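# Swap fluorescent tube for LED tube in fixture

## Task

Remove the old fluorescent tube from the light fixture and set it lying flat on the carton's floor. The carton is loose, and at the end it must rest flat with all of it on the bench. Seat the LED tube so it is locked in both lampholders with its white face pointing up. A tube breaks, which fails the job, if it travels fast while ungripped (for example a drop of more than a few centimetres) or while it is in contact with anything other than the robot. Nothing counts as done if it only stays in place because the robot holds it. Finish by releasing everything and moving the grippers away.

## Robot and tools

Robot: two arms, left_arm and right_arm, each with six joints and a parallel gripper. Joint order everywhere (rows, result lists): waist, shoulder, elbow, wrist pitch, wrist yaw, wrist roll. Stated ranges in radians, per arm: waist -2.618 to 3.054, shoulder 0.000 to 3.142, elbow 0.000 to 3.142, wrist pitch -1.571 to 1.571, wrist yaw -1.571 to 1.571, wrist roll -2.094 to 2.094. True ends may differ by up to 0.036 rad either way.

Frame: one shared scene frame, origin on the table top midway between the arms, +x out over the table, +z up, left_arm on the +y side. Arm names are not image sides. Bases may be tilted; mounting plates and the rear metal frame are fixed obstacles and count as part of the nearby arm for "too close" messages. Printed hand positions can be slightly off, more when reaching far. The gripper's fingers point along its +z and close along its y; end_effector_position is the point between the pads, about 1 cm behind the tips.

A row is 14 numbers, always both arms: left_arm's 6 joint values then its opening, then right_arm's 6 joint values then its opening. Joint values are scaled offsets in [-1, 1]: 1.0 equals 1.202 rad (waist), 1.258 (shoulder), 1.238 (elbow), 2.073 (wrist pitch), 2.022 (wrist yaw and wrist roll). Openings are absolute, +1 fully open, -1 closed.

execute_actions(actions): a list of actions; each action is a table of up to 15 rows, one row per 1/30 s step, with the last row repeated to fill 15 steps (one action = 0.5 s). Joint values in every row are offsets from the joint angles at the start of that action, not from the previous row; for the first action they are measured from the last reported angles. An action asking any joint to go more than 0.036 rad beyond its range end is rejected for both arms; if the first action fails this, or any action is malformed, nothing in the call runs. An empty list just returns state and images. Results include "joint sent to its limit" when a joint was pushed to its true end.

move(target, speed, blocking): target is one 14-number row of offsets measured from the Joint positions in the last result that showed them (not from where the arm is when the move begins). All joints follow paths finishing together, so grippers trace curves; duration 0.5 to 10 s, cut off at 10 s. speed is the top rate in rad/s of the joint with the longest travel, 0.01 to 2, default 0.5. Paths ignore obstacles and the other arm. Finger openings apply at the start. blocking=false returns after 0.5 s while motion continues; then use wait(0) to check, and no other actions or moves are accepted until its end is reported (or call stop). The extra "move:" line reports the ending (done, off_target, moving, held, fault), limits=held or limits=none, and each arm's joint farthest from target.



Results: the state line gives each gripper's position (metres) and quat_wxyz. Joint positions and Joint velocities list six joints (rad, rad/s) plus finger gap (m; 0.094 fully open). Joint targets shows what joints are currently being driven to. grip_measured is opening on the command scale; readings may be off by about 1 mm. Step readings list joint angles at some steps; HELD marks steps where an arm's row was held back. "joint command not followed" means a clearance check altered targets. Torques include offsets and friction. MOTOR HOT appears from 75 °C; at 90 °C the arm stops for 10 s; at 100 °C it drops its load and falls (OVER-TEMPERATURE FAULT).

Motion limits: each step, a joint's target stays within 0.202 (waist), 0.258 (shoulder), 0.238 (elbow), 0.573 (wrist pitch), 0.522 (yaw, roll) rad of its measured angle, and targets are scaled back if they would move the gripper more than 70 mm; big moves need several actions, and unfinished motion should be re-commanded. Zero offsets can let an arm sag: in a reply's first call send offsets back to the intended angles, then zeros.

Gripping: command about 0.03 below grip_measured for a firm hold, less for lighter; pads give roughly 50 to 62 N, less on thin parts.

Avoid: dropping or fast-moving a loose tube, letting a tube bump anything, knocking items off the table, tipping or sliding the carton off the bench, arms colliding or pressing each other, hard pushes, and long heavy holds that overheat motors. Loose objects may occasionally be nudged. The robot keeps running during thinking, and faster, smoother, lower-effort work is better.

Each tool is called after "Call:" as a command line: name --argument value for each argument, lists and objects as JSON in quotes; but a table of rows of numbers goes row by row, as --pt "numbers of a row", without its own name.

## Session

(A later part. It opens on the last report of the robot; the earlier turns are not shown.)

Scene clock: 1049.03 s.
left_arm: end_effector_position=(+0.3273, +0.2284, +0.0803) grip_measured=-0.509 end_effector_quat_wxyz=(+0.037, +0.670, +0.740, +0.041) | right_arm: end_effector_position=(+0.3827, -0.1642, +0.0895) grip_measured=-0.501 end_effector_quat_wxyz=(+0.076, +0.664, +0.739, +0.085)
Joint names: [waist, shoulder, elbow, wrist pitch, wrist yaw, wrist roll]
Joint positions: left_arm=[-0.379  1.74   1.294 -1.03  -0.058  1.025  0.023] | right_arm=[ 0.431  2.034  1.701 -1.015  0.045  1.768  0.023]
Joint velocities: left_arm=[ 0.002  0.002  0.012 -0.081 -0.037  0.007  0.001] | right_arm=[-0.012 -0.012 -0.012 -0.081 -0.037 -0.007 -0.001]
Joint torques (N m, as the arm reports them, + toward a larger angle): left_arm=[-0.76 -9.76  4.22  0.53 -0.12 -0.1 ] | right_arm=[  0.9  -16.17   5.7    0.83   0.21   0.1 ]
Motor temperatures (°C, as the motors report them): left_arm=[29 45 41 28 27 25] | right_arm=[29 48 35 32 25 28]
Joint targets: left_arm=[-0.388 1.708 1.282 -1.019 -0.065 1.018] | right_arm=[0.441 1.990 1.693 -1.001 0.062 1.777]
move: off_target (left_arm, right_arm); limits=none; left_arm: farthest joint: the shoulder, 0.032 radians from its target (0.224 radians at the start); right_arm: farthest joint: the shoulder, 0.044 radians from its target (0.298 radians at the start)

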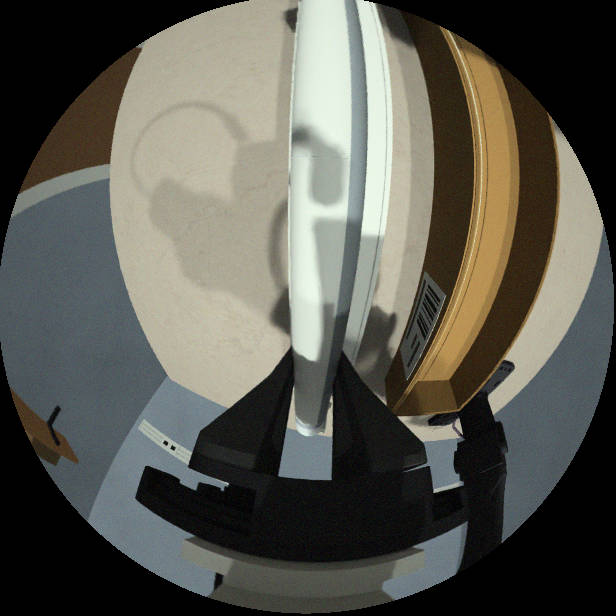

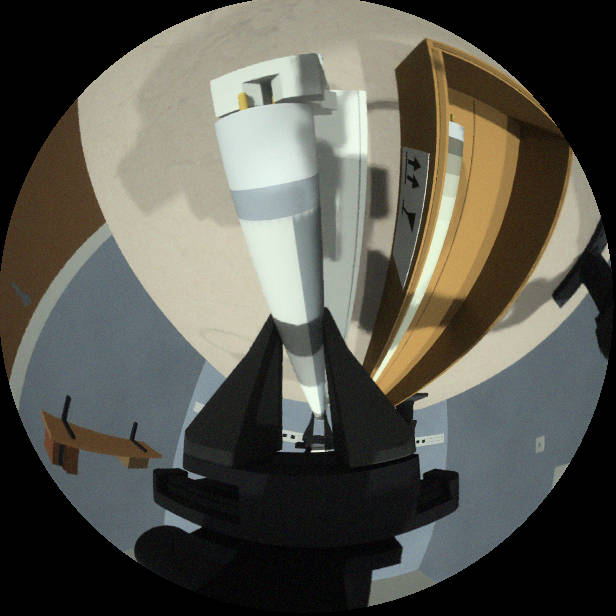

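Call:
move --target '[-0.0703,-0.1559,-0.1935,0.1261,-0.0719,-0.0277,-0.535,0.0273,-0.1897,-0.2782,0.1849,0.0366,0.0059,-0.525]' --speed 0.22

Scene clock: 1057.17 s.
left_arm: end_effector_position=(+0.3263, +0.2279, +0.0799) grip_measured=-0.509 end_effector_quat_wxyz=(+0.114, +0.662, +0.730, +0.125) | right_arm: end_effector_position=(+0.3810, -0.1646, +0.0919) grip_measured=-0.501 end_effector_quat_wxyz=(+0.152, +0.652, +0.724, +0.168)
Joint names: [waist, shoulder, elbow, wrist pitch, wrist yaw, wrist roll]
Joint positions: left_arm=[-0.454  1.576  1.067 -0.78  -0.194  0.977  0.023] | right_arm=[ 0.454  1.837  1.365 -0.651  0.1    1.775  0.023]
Joint velocities: left_arm=[ 0.002 -0.007  0.002 -0.022 -0.037 -0.022  0.   ] | right_arm=[-0.002  0.007 -0.002 -0.022 -0.066  0.037  0.001]
Joint torques (N m, as the arm reports them, + toward a larger angle): left_arm=[-0.83 -8.55  4.44  0.92 -0.23 -0.1 ] | right_arm=[  0.93 -14.49   5.92   1.22   0.33   0.05]
Motor temperatures (°C, as the motors report them): left_arm=[29 46 41 28 27 25] | right_arm=[29 49 35 32 25 28]
Joint targets: left_arm=[-0.463 1.544 1.055 -0.768 -0.203 0.969] | right_arm=[0.464 1.795 1.357 -0.632 0.119 1.780]
move: off_target (left_arm, right_arm); limits=none; left_arm: farthest joint: the shoulder, 0.033 radians from its target (0.196 radians at the start); right_arm: farthest joint: the shoulder, 0.042 radians from its target (0.238 radians at the start)

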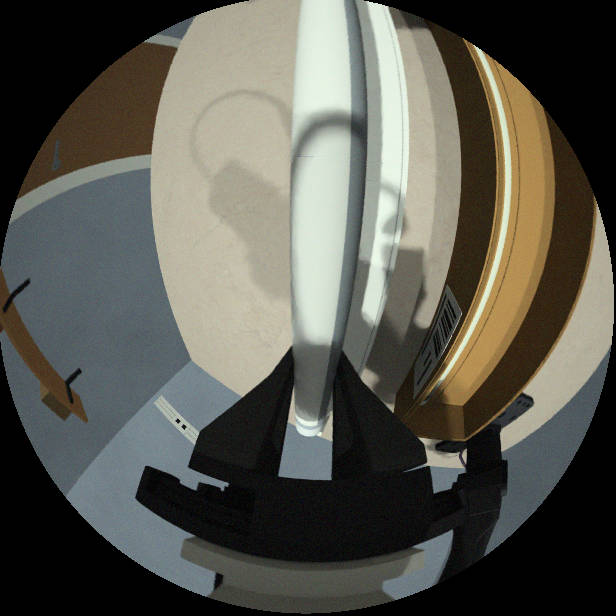

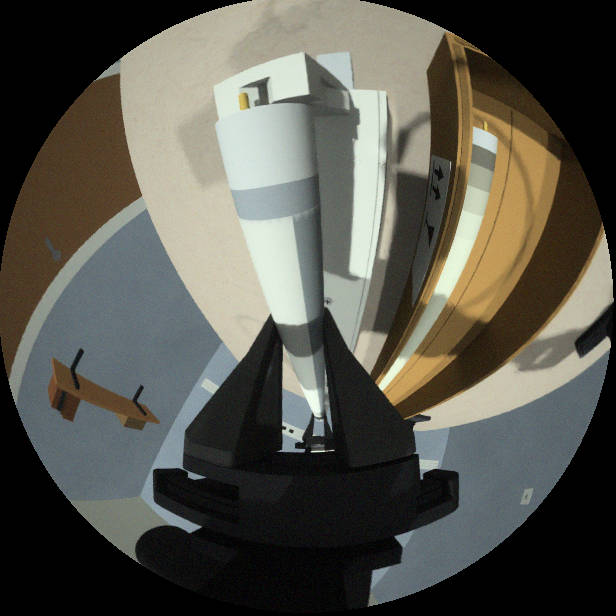

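Call:
zoom_image --camera "cam_right_wrist" --region '[200, 40, 360, 140]'

Region (200, 40, 360, 140) of cam_right_wrist's 616x616 image, scaled by 3.150, with more detail than that image has; it fills the top 315 rows of this view, and the rest is white.

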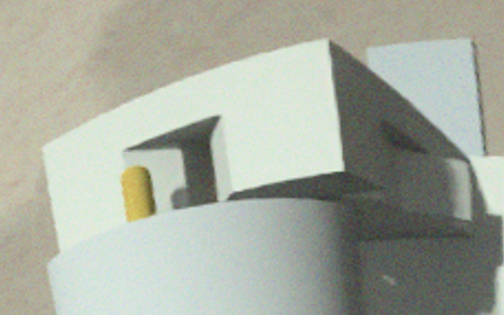

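Call:
move --target '[-0.041,-0.0751,-0.1013,0.0711,-0.0427,-0.0126,-0.535,0.0186,-0.087,-0.1351,0.1058,0.0247,0,-0.525]' --speed 0.15

Scene clock: 1073.17 s.
left_arm: end_effector_position=(+0.3257, +0.2279, +0.0762) grip_measured=-0.509 end_effector_quat_wxyz=(+0.149, +0.656, +0.721, +0.165) | right_arm: end_effector_position=(+0.3800, -0.1643, +0.0867) grip_measured=-0.501 end_effector_quat_wxyz=(+0.187, +0.643, +0.713, +0.207)
Joint names: [waist, shoulder, elbow, wrist pitch, wrist yaw, wrist roll]
Joint positions: left_arm=[-0.495  1.515  0.953 -0.646 -0.27   0.962  0.023] | right_arm=[ 0.466  1.769  1.205 -0.454  0.127  1.775  0.023]
Joint velocities: left_arm=[-0.002  0.002 -0.002 -0.007  0.022 -0.037  0.001] | right_arm=[-0.002 -0.012 -0.002  0.007 -0.095 -0.037  0.001]
Joint torques (N m, as the arm reports them, + toward a larger angle): left_arm=[-0.83 -8.04  4.51  1.08 -0.29 -0.11] | right_arm=[  1.   -13.29   5.99   1.45   0.33  -0.02]
Motor temperatures (°C, as the motors report them): left_arm=[29 45 40 29 27 25] | right_arm=[29 48 34 33 25 28]
Joint targets: left_arm=[-0.504 1.482 0.941 -0.633 -0.280 0.952] | right_arm=[0.476 1.728 1.197 -0.432 0.149 1.775]
move: off_target (left_arm, right_arm); limits=none; left_arm: farthest joint: the shoulder, 0.033 radians from its target (0.095 radians at the start); right_arm: farthest joint: the shoulder, 0.042 radians from its target (0.110 radians at the start)

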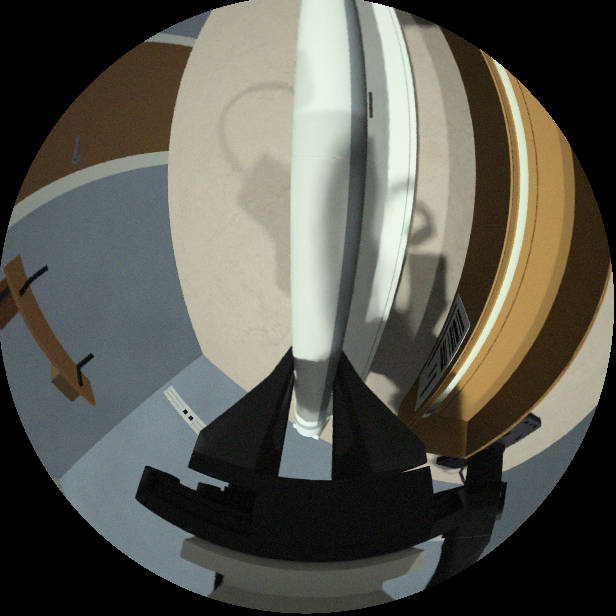

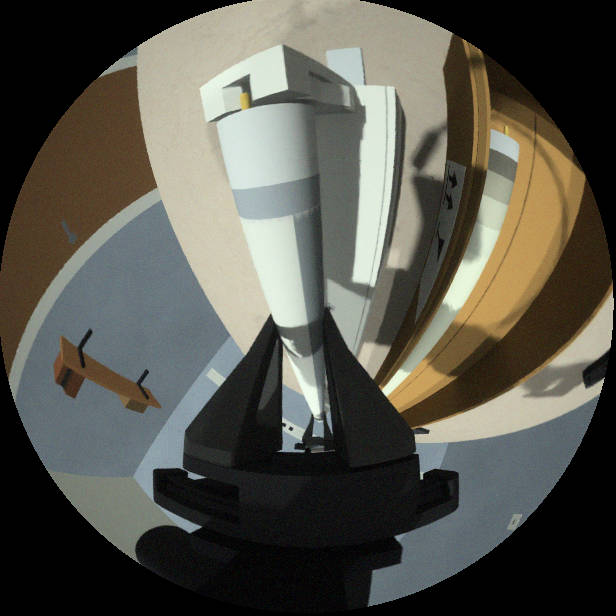

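Call:
move --target '[-0.003,0.0199,-0.043,0.0365,-0.004,-0.002,-0.535,0.003,0.0225,-0.0373,0.0401,0.008,0,-0.525]' --speed 0.06

Scene clock: 1078.77 s.
left_arm: end_effector_position=(+0.3258, +0.2281, +0.0648) grip_measured=-0.509 end_effector_quat_wxyz=(+0.150, +0.656, +0.721, +0.166) | right_arm: end_effector_position=(+0.3800, -0.1642, +0.0768) grip_measured=-0.501 end_effector_quat_wxyz=(+0.187, +0.643, +0.713, +0.209)
Joint names: [waist, shoulder, elbow, wrist pitch, wrist yaw, wrist roll]
Joint positions: left_arm=[-0.495  1.53   0.918 -0.596 -0.271  0.962  0.023] | right_arm=[ 0.466  1.781  1.176 -0.411  0.127  1.775  0.023]
Joint velocities: left_arm=[-0.007  0.012  0.002 -0.037  0.022  0.007  0.001] | right_arm=[-0.022  0.002  0.007 -0.081  0.051 -0.066 -0.   ]
Joint torques (N m, as the arm reports them, + toward a larger angle): left_arm=[-0.3  -4.53  3.91  1.23 -0.25 -0.05] | right_arm=[ 0.22 -8.3   5.26  1.6   0.22  0.01]
Motor temperatures (°C, as the motors report them): left_arm=[29 45 40 29 27 25] | right_arm=[29 48 34 33 25 28]
Joint targets: left_arm=[-0.498 1.540 0.900 -0.571 -0.278 0.958] | right_arm=[0.470 1.798 1.159 -0.371 0.144 1.775]
move: off_target (left_arm, right_arm); limits=none; left_arm: farthest joint: the wrist pitch, 0.025 radians from its target (0.076 radians at the start); right_arm: farthest joint: the wrist pitch, 0.040 radians from its target (0.083 radians at the start)

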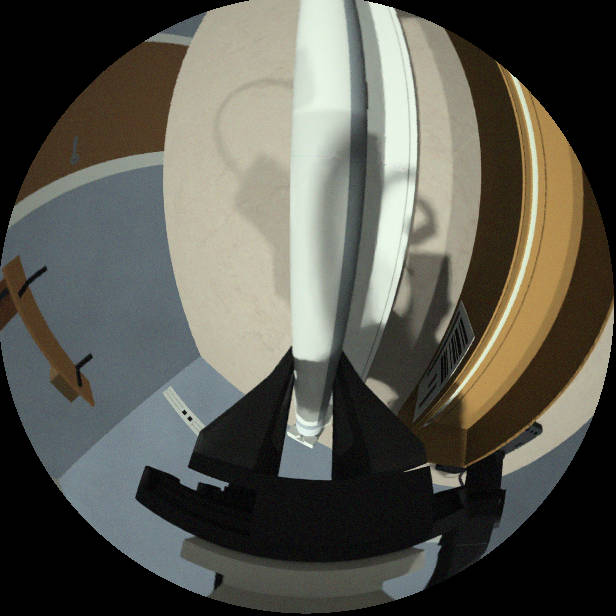

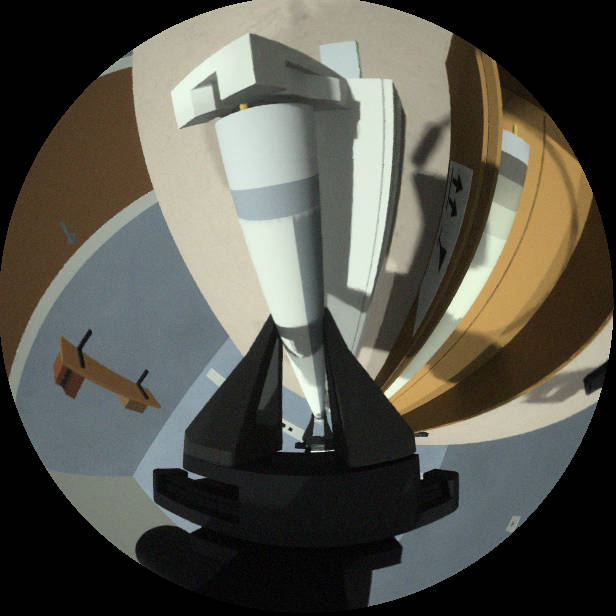

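Call:
move --target '[-0.002,0.0127,-0.0234,0.0174,-0.003,-0.002,-0.535,0.002,0.0183,-0.021,0.0246,0.006,0,-0.525]' --speed 0.08

Scene clock: 1083.53 s.
left_arm: end_effector_position=(+0.3258, +0.2282, +0.0643) grip_measured=-0.509 end_effector_quat_wxyz=(+0.150, +0.655, +0.721, +0.166) | right_arm: end_effector_position=(+0.3800, -0.1642, +0.0764) grip_measured=-0.501 end_effector_quat_wxyz=(+0.187, +0.643, +0.713, +0.209)
Joint names: [waist, shoulder, elbow, wrist pitch, wrist yaw, wrist roll]
Joint positions: left_arm=[-0.495  1.53   0.916 -0.593 -0.272  0.962  0.023] | right_arm=[ 0.466  1.781  1.173 -0.407  0.127  1.775  0.023]
Joint velocities: left_arm=[-0.017 -0.002 -0.002 -0.066 -0.095 -0.022  0.001] | right_arm=[-0.002 -0.012 -0.012 -0.037  0.022 -0.007  0.001]
Joint torques (N m, as the arm reports them, + toward a larger angle): left_arm=[-0.18 -4.04  3.29  1.33 -0.23 -0.05] | right_arm=[ 0.32 -7.77  4.77  1.71  0.19 -0.02]
Motor temperatures (°C, as the motors report them): left_arm=[29 44 40 29 27 25] | right_arm=[29 46 34 33 25 28]
Joint targets: left_arm=[-0.497 1.546 0.889 -0.559 -0.277 0.958] | right_arm=[0.469 1.804 1.150 -0.359 0.139 1.775]
move: off_target (left_arm, right_arm); limits=none; left_arm: farthest joint: the wrist pitch, 0.033 radians from its target (0.036 radians at the start); right_arm: farthest joint: the wrist pitch, 0.047 radians from its target (0.051 radians at the start)

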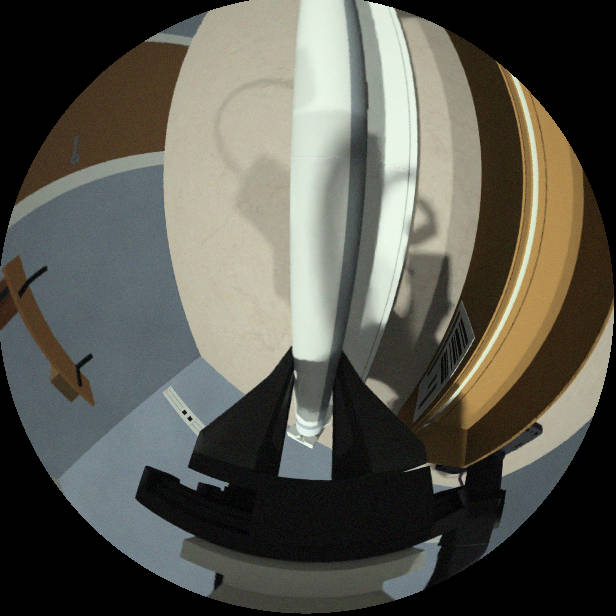

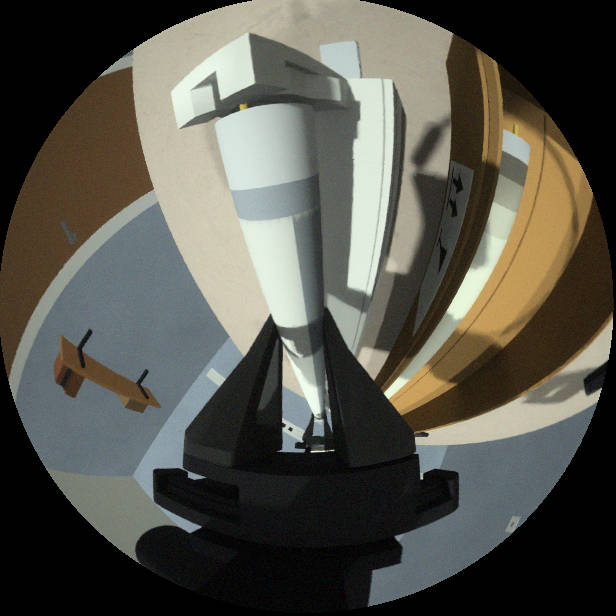

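Call:
move --target '[-0.0524,-0.0779,-0.1191,0.0966,-0.0592,-0.0109,-0.535,0.0231,-0.0837,-0.1478,0.1349,0.0309,-0.006,-0.525]' --speed 0.25

Scene clock: 1102.73 s.
left_arm: end_effector_position=(+0.3260, +0.2279, +0.0650) grip_measured=-0.509 end_effector_quat_wxyz=(+0.199, +0.643, +0.707, +0.218) | right_arm: end_effector_position=(+0.3793, -0.1642, +0.0779) grip_measured=-0.501 end_effector_quat_wxyz=(+0.235, +0.630, +0.693, +0.261)
Joint names: [waist, shoulder, elbow, wrist pitch, wrist yaw, wrist roll]
Joint positions: left_arm=[-0.549  1.458  0.783 -0.419 -0.376  0.95   0.023] | right_arm=[ 0.484  1.709  1.    -0.163  0.17   1.773  0.023]
Joint velocities: left_arm=[-0.002 -0.002 -0.002 -0.007  0.066 -0.007 -0.   ] | right_arm=[-0.002  0.022 -0.007  0.051 -0.022 -0.066 -0.001]
Joint torques (N m, as the arm reports them, + toward a larger angle): left_arm=[-0.78 -6.99  4.22  1.43 -0.38 -0.12] | right_arm=[  1.01 -11.98   5.76   1.78   0.34  -0.11]
Motor temperatures (°C, as the motors report them): left_arm=[29 42 39 30 27 25] | right_arm=[29 44 34 34 25 28]
Joint targets: left_arm=[-0.557 1.432 0.768 -0.392 -0.391 0.940] | right_arm=[0.494 1.676 0.990 -0.127 0.190 1.763]
move: off_target (left_arm, right_arm); limits=none; left_arm: farthest joint: the shoulder, 0.026 radians from its target (0.098 radians at the start); right_arm: farthest joint: the wrist pitch, 0.035 radians from its target (0.279 radians at the start)

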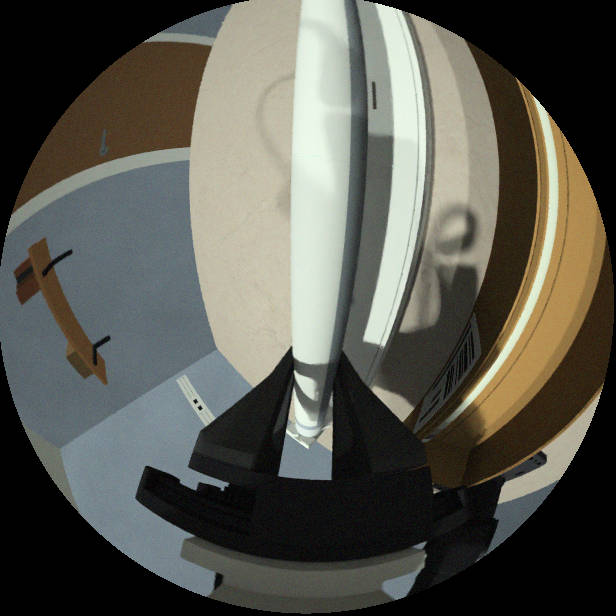

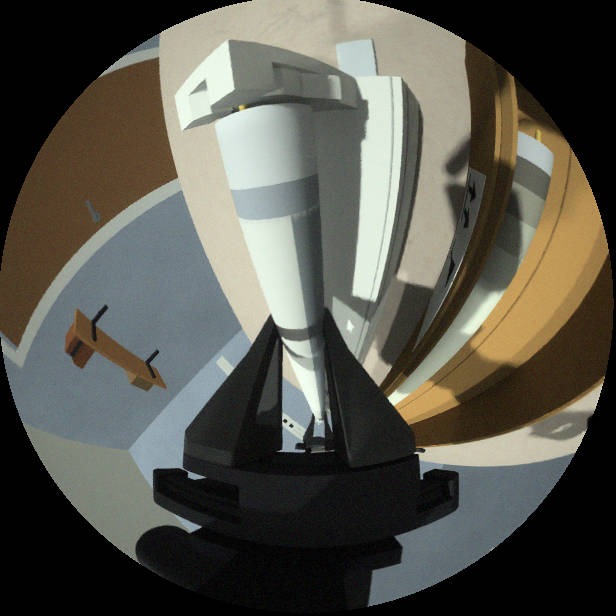

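Call:
move --target '[-0.0396,-0.0473,-0.0812,0.0757,-0.047,-0.0054,-0.535,-0.0408,0.1792,0.4034,-0.30,-0.0475,0,-0.1]' --speed 0.4

Scene clock: 1117.10 s.
left_arm: end_effector_position=(+0.3262, +0.2278, +0.0650) grip_measured=-0.509 end_effector_quat_wxyz=(+0.229, +0.633, +0.695, +0.252) | right_arm: end_effector_position=(+0.3804, -0.1637, +0.0778) grip_measured=-0.103 end_effector_quat_wxyz=(+0.117, +0.658, +0.733, +0.130)
Joint names: [waist, shoulder, elbow, wrist pitch, wrist yaw, wrist roll]
Joint positions: left_arm=[-0.587  1.425  0.698 -0.295 -0.453  0.95   0.023] | right_arm=[ 0.446  1.926  1.466 -0.766  0.074  1.773  0.042]
Joint velocities: left_arm=[-0.007  0.012  0.007 -0.022  0.022  0.037  0.   ] | right_arm=[ 0.017  0.002 -0.007  0.007 -0.037  0.037  0.001]
Joint torques (N m, as the arm reports them, + toward a larger angle): left_arm=[-0.87 -6.66  4.15  1.62 -0.45 -0.12] | right_arm=[ -1.06 -10.58   8.54   0.64   0.09  -0.02]
Motor temperatures (°C, as the motors report them): left_arm=[29 42 39 30 28 25] | right_arm=[29 45 34 34 25 28]
Joint targets: left_arm=[-0.597 1.399 0.683 -0.262 -0.471 0.939] | right_arm=[0.435 1.934 1.500 -0.785 0.074 1.773]
move: off_target (left_arm, right_arm); limits=none; left_arm: farthest joint: the wrist pitch, 0.033 radians from its target (0.157 radians at the start); right_arm: farthest joint: the elbow, 0.033 radians from its target (0.499 radians at the start)

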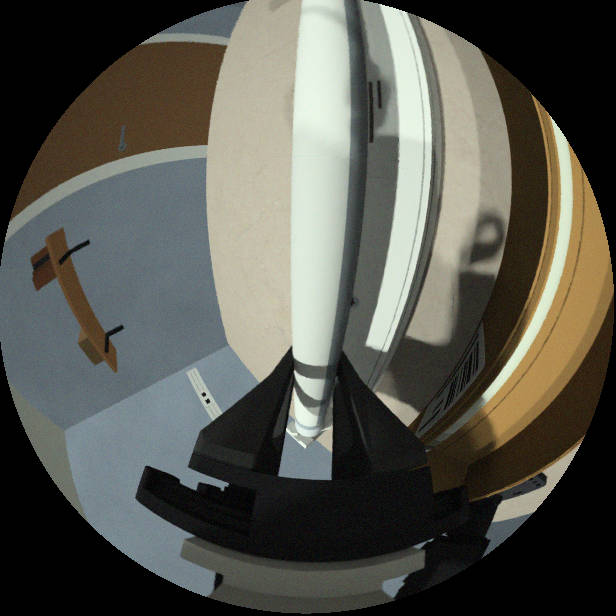

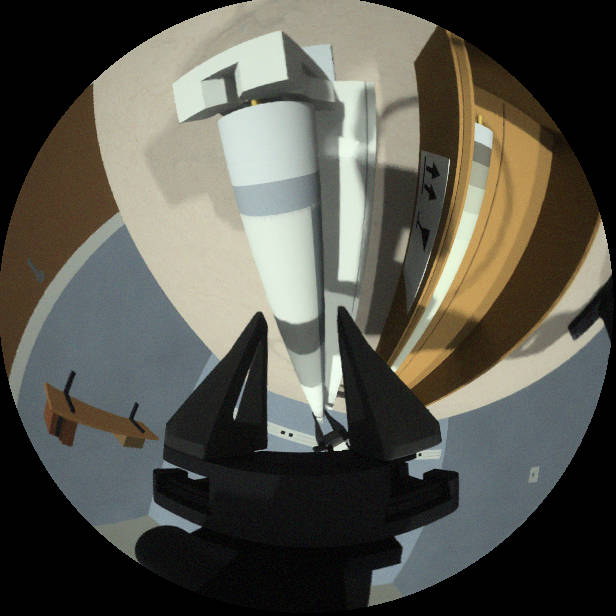

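Call:
move --target '[-0.004,-0.012,-0.004,0.012,-0.006,-0.003,-0.535,-0.0383,0.3265,0.5737,-0.3297,-0.0417,-0.0148,0.15]' --speed 0.55

Scene clock: 1126.07 s.
left_arm: end_effector_position=(+0.3261, +0.2278, +0.0650) grip_measured=-0.509 end_effector_quat_wxyz=(+0.229, +0.633, +0.695, +0.252) | right_arm: end_effector_position=(+0.3813, -0.1644, +0.0736) grip_measured=+0.147 end_effector_quat_wxyz=(-0.017, +0.669, +0.743, -0.018)
Joint names: [waist, shoulder, elbow, wrist pitch, wrist yaw, wrist roll]
Joint positions: left_arm=[-0.587  1.425  0.698 -0.295 -0.452  0.95   0.023] | right_arm=[ 0.41   2.334  2.143 -1.427 -0.01   1.752  0.054]
Joint velocities: left_arm=[-0.002  0.002  0.017 -0.051 -0.007 -0.037 -0.001] | right_arm=[-0.017  0.002 -0.012 -0.037 -0.022 -0.022  0.   ]
Joint torques (N m, as the arm reports them, + toward a larger angle): left_arm=[-0.4  -5.72  4.95  1.52 -0.37 -0.07] | right_arm=[ -1.01 -14.11   8.08  -0.13   0.02  -0.08]
Motor temperatures (°C, as the motors report them): left_arm=[29 42 39 31 28 25] | right_arm=[29 45 35 33 25 28]
Joint targets: left_arm=[-0.592 1.410 0.693 -0.270 -0.464 0.944] | right_arm=[0.400 2.337 2.176 -1.450 -0.011 1.743]
move: off_target (left_arm, right_arm); limits=none; left_arm: farthest joint: the wrist pitch, 0.025 radians from its target (0.025 radians at the start); right_arm: farthest joint: the elbow, 0.033 radians from its target (0.710 radians at the start)

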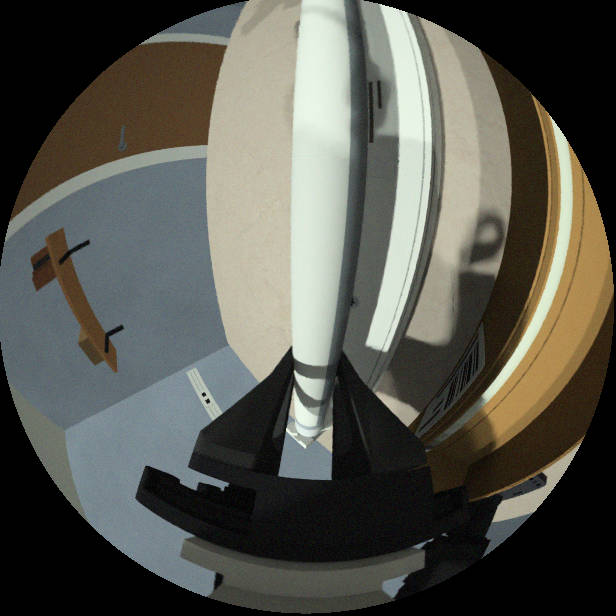

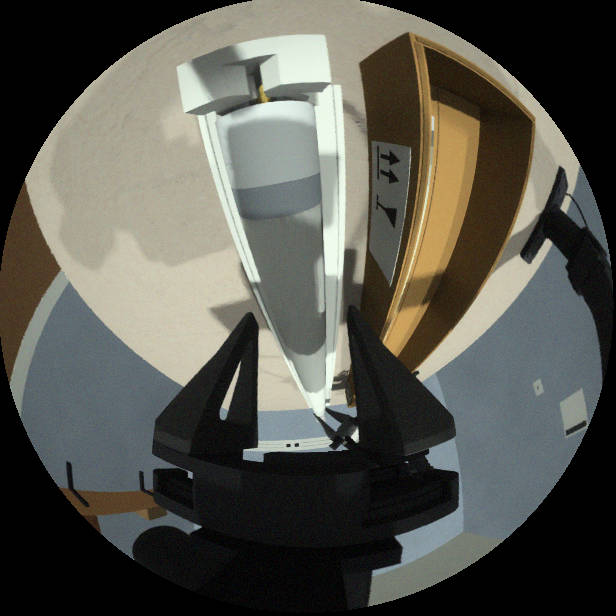

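Call:
move --target '[-0.004,-0.012,-0.004,0.012,-0.006,-0.003,-0.535,0,-0.006,0.012,0,0,0,-0.525]' --speed 0.1

Call:
zoom_image --camera "cam_right_wrist" --region '[170, 30, 350, 150]'

Scene clock: 1128.27 s.
left_arm: end_effector_position=(+0.3261, +0.2278, +0.0650) grip_measured=-0.509 end_effector_quat_wxyz=(+0.229, +0.633, +0.695, +0.252) | right_arm: end_effector_position=(+0.3806, -0.1645, +0.0736) grip_measured=-0.501 end_effector_quat_wxyz=(-0.018, +0.669, +0.743, -0.019)
Joint names: [waist, shoulder, elbow, wrist pitch, wrist yaw, wrist roll]
Joint positions: left_arm=[-0.587  1.425  0.698 -0.295 -0.452  0.95   0.023] | right_arm=[ 0.41   2.334  2.143 -1.43  -0.011  1.752  0.023]
Joint velocities: left_arm=[-0.007 -0.002  0.007 -0.051  0.007 -0.022 -0.001] | right_arm=[-0.007  0.017  0.007 -0.022  0.051  0.022 -0.001]
Joint torques (N m, as the arm reports them, + toward a larger angle): left_arm=[-0.41 -5.72  4.93  1.52 -0.38 -0.07] | right_arm=[ -0.05 -14.99   6.92   0.18   0.02  -0.01]
Motor temperatures (°C, as the motors report them): left_arm=[29 42 39 31 28 25] | right_arm=[29 45 35 33 25 28]
Joint targets: left_arm=[-0.592 1.410 0.693 -0.271 -0.464 0.944] | right_arm=[0.410 2.327 2.158 -1.427 -0.010 1.752]
move: off_target (left_arm); limits=none; left_arm: farthest joint: the wrist pitch, 0.025 radians from its target (0.025 radians at the start); right_arm: farthest joint: the elbow, 0.015 radians from its target (0.015 radians at the start)

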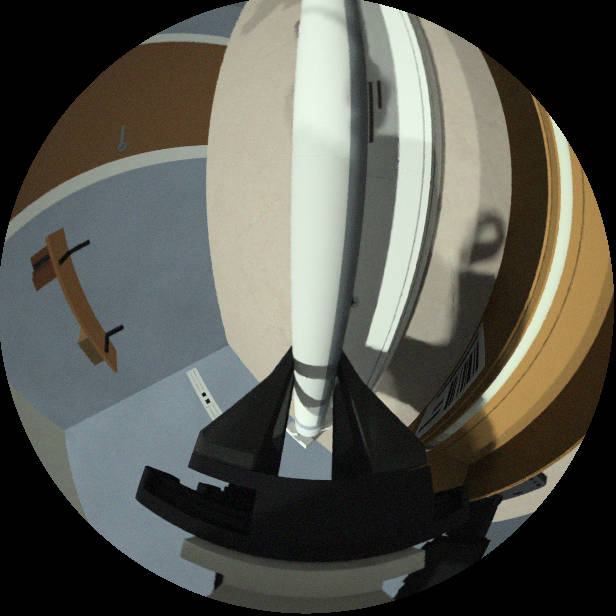

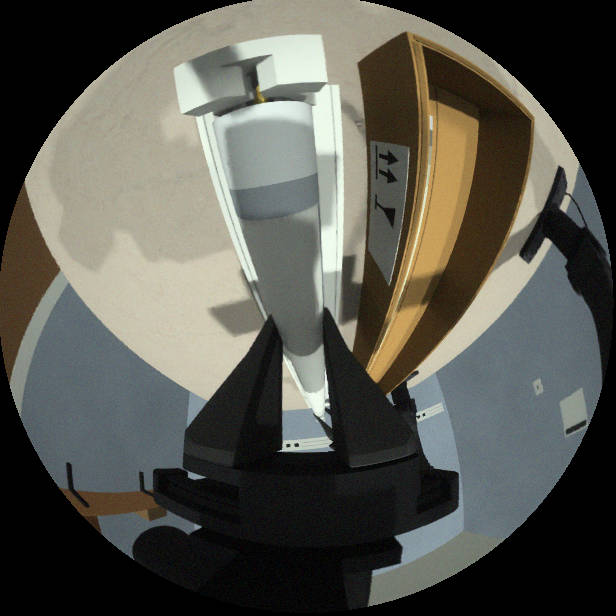

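Region (170, 30, 350, 150) of cam_right_wrist's 616x616 image, scaled by 2.800, with more detail than that image has.

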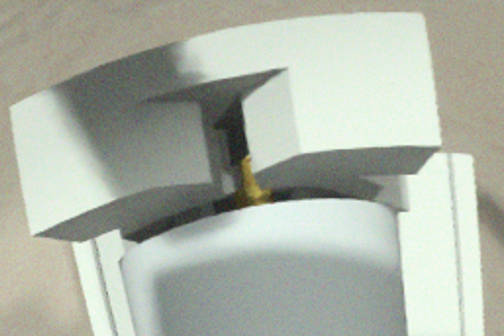

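Call:
execute_actions --actions '[]'

Scene clock: 1145.03 s.
left_arm: end_effector_position=(+0.3261, +0.2278, +0.0650) grip_measured=-0.509 end_effector_quat_wxyz=(+0.229, +0.633, +0.695, +0.252) | right_arm: end_effector_position=(+0.3806, -0.1645, +0.0736) grip_measured=-0.501 end_effector_quat_wxyz=(-0.018, +0.669, +0.743, -0.019)
Joint names: [waist, shoulder, elbow, wrist pitch, wrist yaw, wrist roll]
Joint positions: left_arm=[-0.587  1.425  0.698 -0.295 -0.452  0.95   0.023] | right_arm=[ 0.41   2.334  2.143 -1.43  -0.011  1.752  0.023]
Joint velocities: left_arm=[-0.012  0.002  0.012  0.022 -0.037  0.007  0.   ] | right_arm=[-0.007  0.007 -0.007 -0.066  0.007 -0.095 -0.001]
Joint torques (N m, as the arm reports them, + toward a larger angle): left_arm=[-0.41 -5.72  4.96  1.52 -0.37 -0.07] | right_arm=[  0.   -15.01   6.7    0.15   0.04   0.  ]
Motor temperatures (°C, as the motors report them): left_arm=[29 42 40 31 28 25] | right_arm=[29 48 35 32 25 28]
Joint targets: left_arm=[-0.592 1.410 0.693 -0.271 -0.464 0.944] | right_arm=[0.410 2.327 2.158 -1.427 -0.010 1.752]

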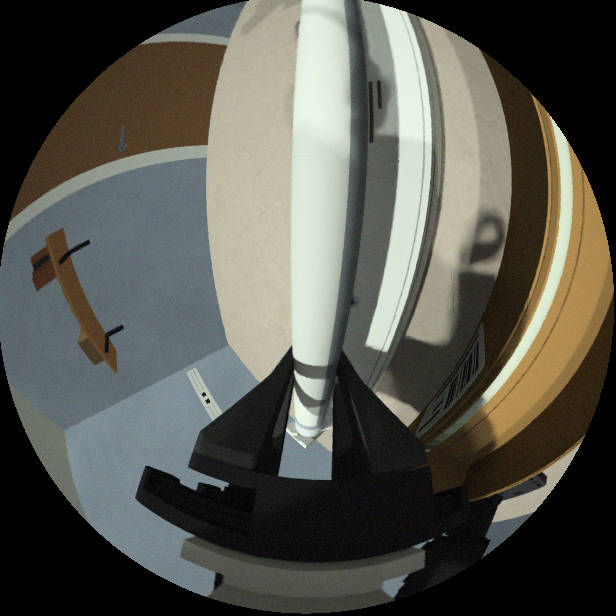

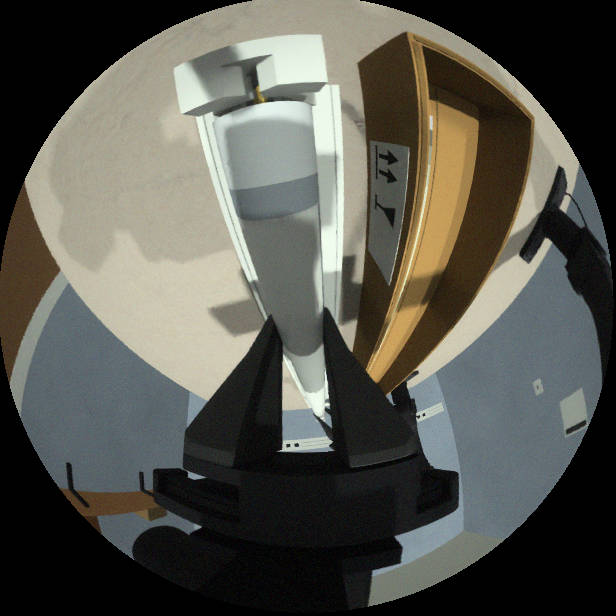

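Call:
execute_actions --actions '[[[0,-0.006,0.010,0.004,0,0,-0.1, 0,-0.006,0.012,0,0,0,-0.525]]]'

Call:
move --target '[0.084,0.089,0.205,-0.152,0.094,0.010,0.2, 0.014,-0.168,-0.235,0.133,0.023,0.008,-0.525]' --speed 0.3

Scene clock: 1153.60 s.
left_arm: end_effector_position=(+0.3261, +0.2278, +0.0650) grip_measured=-0.103 end_effector_quat_wxyz=(+0.229, +0.633, +0.695, +0.252) | right_arm: end_effector_position=(+0.3806, -0.1645, +0.0736) grip_measured=-0.501 end_effector_quat_wxyz=(-0.018, +0.669, +0.743, -0.019)
Joint names: [waist, shoulder, elbow, wrist pitch, wrist yaw, wrist roll]
Joint positions: left_arm=[-0.587  1.425  0.698 -0.295 -0.452  0.95   0.042] | right_arm=[ 0.41   2.334  2.143 -1.43  -0.011  1.752  0.023]
Joint velocities: left_arm=[-0.002 -0.002  0.002  0.007 -0.022  0.007 -0.   ] | right_arm=[-0.012  0.007  0.002 -0.037 -0.007 -0.037 -0.001]
Joint torques (N m, as the arm reports them, + toward a larger angle): left_arm=[ 0.06 -5.08  6.29  1.31 -0.25 -0.01] | right_arm=[ -0.07 -14.98   6.82   0.14   0.07   0.  ]
Motor temperatures (°C, as the motors report them): left_arm=[29 42 40 31 28 25] | right_arm=[29 48 35 32 25 28]
Joint targets: left_arm=[-0.587 1.418 0.711 -0.287 -0.452 0.950] | right_arm=[0.410 2.327 2.158 -1.430 -0.011 1.752]
Step readings (joint positions):
0: left_arm=[-0.587 1.425 0.698 -0.295 -0.452 0.950] | right_arm=[0.410 2.334 2.143 -1.430 -0.011 1.752]
1: left_arm=[-0.587 1.425 0.698 -0.295 -0.452 0.950] | right_arm=[0.410 2.334 2.143 -1.430 -0.011 1.752]
2: left_arm=[-0.587 1.425 0.698 -0.295 -0.452 0.950] | right_arm=[0.410 2.334 2.143 -1.430 -0.011 1.752]
4: left_arm=[-0.587 1.425 0.698 -0.295 -0.452 0.950] | right_arm=[0.410 2.334 2.143 -1.430 -0.011 1.752]
8: left_arm=[-0.587 1.425 0.698 -0.295 -0.452 0.950] | right_arm=[0.410 2.334 2.143 -1.430 -0.011 1.752]
15: Joint positions above

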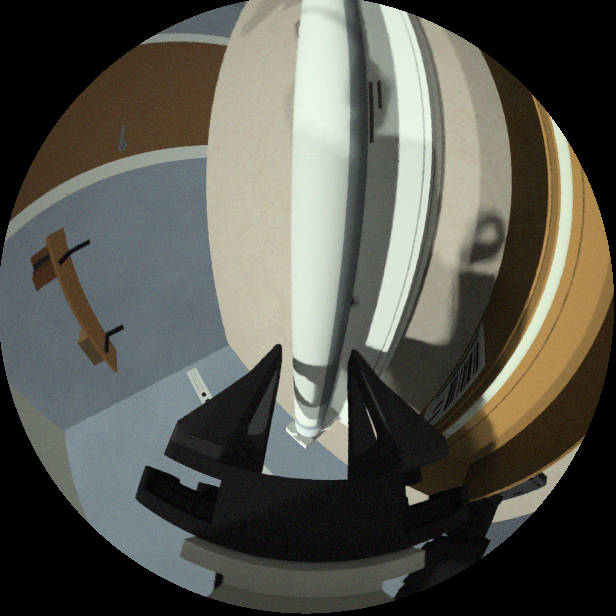

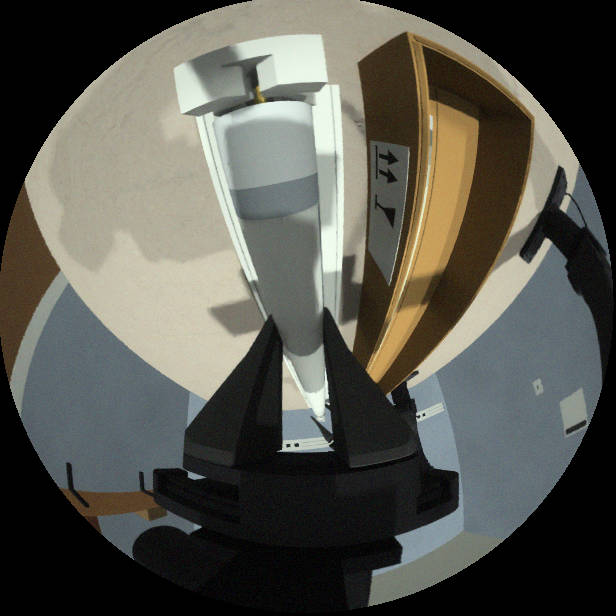

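Scene clock: 1155.33 s.
left_arm: end_effector_position=(+0.3251, +0.2289, +0.0656) grip_measured=+0.197 end_effector_quat_wxyz=(+0.148, +0.656, +0.721, +0.166) | right_arm: end_effector_position=(+0.3810, -0.1645, +0.0746) grip_measured=-0.501 end_effector_quat_wxyz=(+0.030, +0.667, +0.744, +0.036)
Joint names: [waist, shoulder, elbow, wrist pitch, wrist yaw, wrist roll]
Joint positions: left_arm=[-0.494  1.526  0.92  -0.603 -0.271  0.964  0.056] | right_arm=[ 0.42   2.164  1.862 -1.175  0.014  1.758  0.023]
Joint velocities: left_arm=[-0.002 -0.002 -0.022 -0.037 -0.051  0.022 -0.   ] | right_arm=[-0.012 -0.002 -0.002  0.007 -0.022  0.007  0.   ]
Joint torques (N m, as the arm reports them, + toward a larger angle): left_arm=[ 0.85 -4.48  7.84  0.84 -0.08  0.06] | right_arm=[  0.77 -16.78   5.47   0.64   0.25   0.14]
Motor temperatures (°C, as the motors report them): left_arm=[29 42 40 31 28 25] | right_arm=[29 49 35 32 25 28]
Joint targets: left_arm=[-0.486 1.537 0.952 -0.611 -0.262 0.970] | right_arm=[0.427 2.123 1.852 -1.154 0.036 1.768]
move: off_target (left_arm, right_arm); limits=none; left_arm: farthest joint: the elbow, 0.032 radians from its target (0.254 radians at the start); right_arm: farthest joint: the shoulder, 0.041 radians from its target (0.212 radians at the start)

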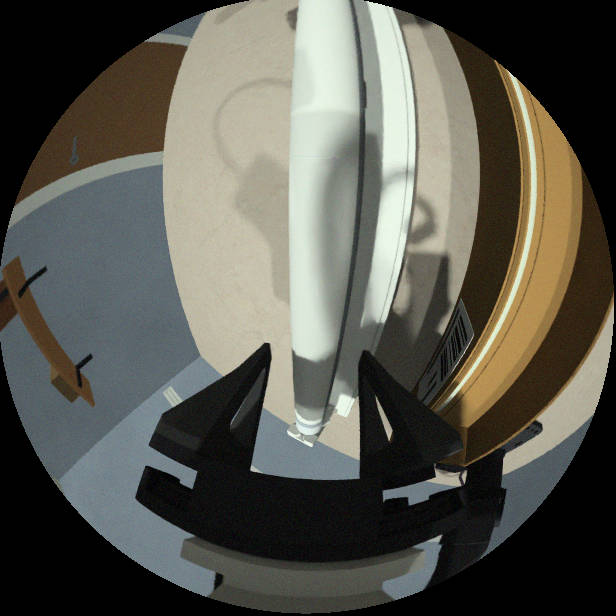

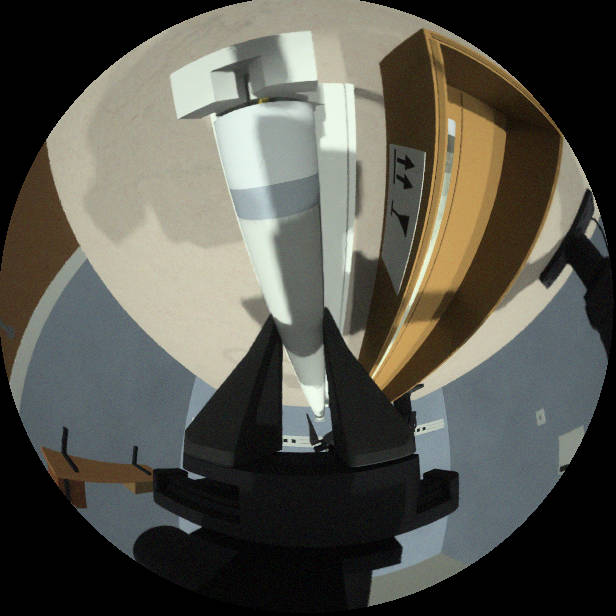

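Call:
move --target '[0.102,0.188,0.285,-0.179,0.111,0.035,0.2, 0.027,-0.220,-0.333,0.211,0.041,0.012,-0.525]' --speed 0.3

Scene clock: 1161.47 s.
left_arm: end_effector_position=(+0.3263, +0.2293, +0.0626) grip_measured=+0.198 end_effector_quat_wxyz=(+0.035, +0.670, +0.740, +0.042) | right_arm: end_effector_position=(+0.3806, -0.1646, +0.0763) grip_measured=-0.501 end_effector_quat_wxyz=(+0.117, +0.658, +0.732, +0.131)
Joint names: [waist, shoulder, elbow, wrist pitch, wrist yaw, wrist roll]
Joint positions: left_arm=[-0.379  1.755  1.24  -0.965 -0.06   1.026  0.056] | right_arm=[ 0.444  1.926  1.46  -0.759  0.073  1.773  0.023]
Joint velocities: left_arm=[ 0.007 -0.007 -0.012  0.081  0.037 -0.037  0.   ] | right_arm=[-0.007  0.007 -0.007 -0.022  0.007 -0.007  0.   ]
Joint torques (N m, as the arm reports them, + toward a larger angle): left_arm=[ 0.8  -6.45  7.64  0.29  0.07  0.08] | right_arm=[  0.74 -14.78   5.55   1.06   0.28   0.09]
Motor temperatures (°C, as the motors report them): left_arm=[29 41 42 30 28 25] | right_arm=[29 49 35 32 25 28]
Joint targets: left_arm=[-0.372 1.763 1.273 -0.974 -0.047 1.034] | right_arm=[0.452 1.887 1.450 -0.738 0.096 1.782]
move: off_target (left_arm, right_arm); limits=none; left_arm: farthest joint: the elbow, 0.033 radians from its target (0.353 radians at the start); right_arm: farthest joint: the shoulder, 0.039 radians from its target (0.277 radians at the start)

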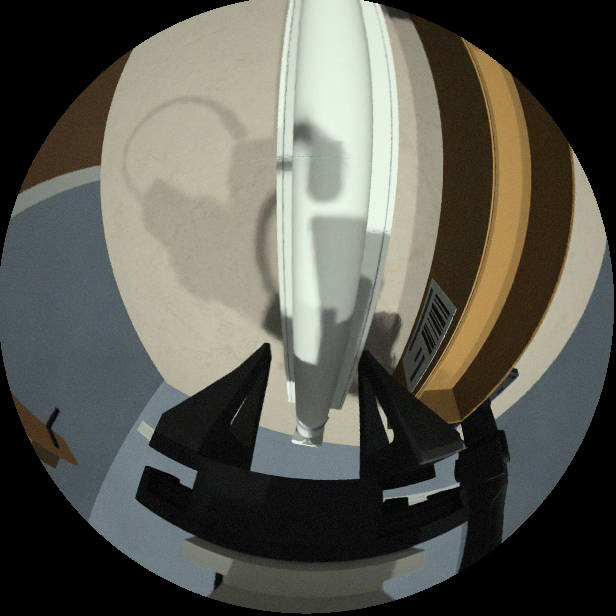

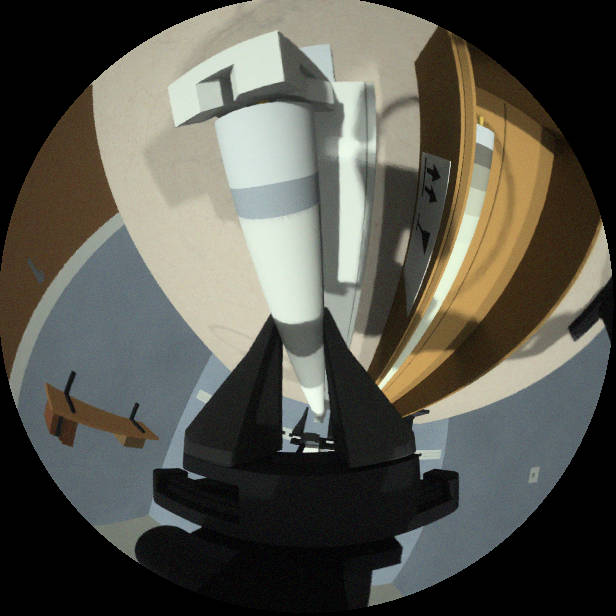

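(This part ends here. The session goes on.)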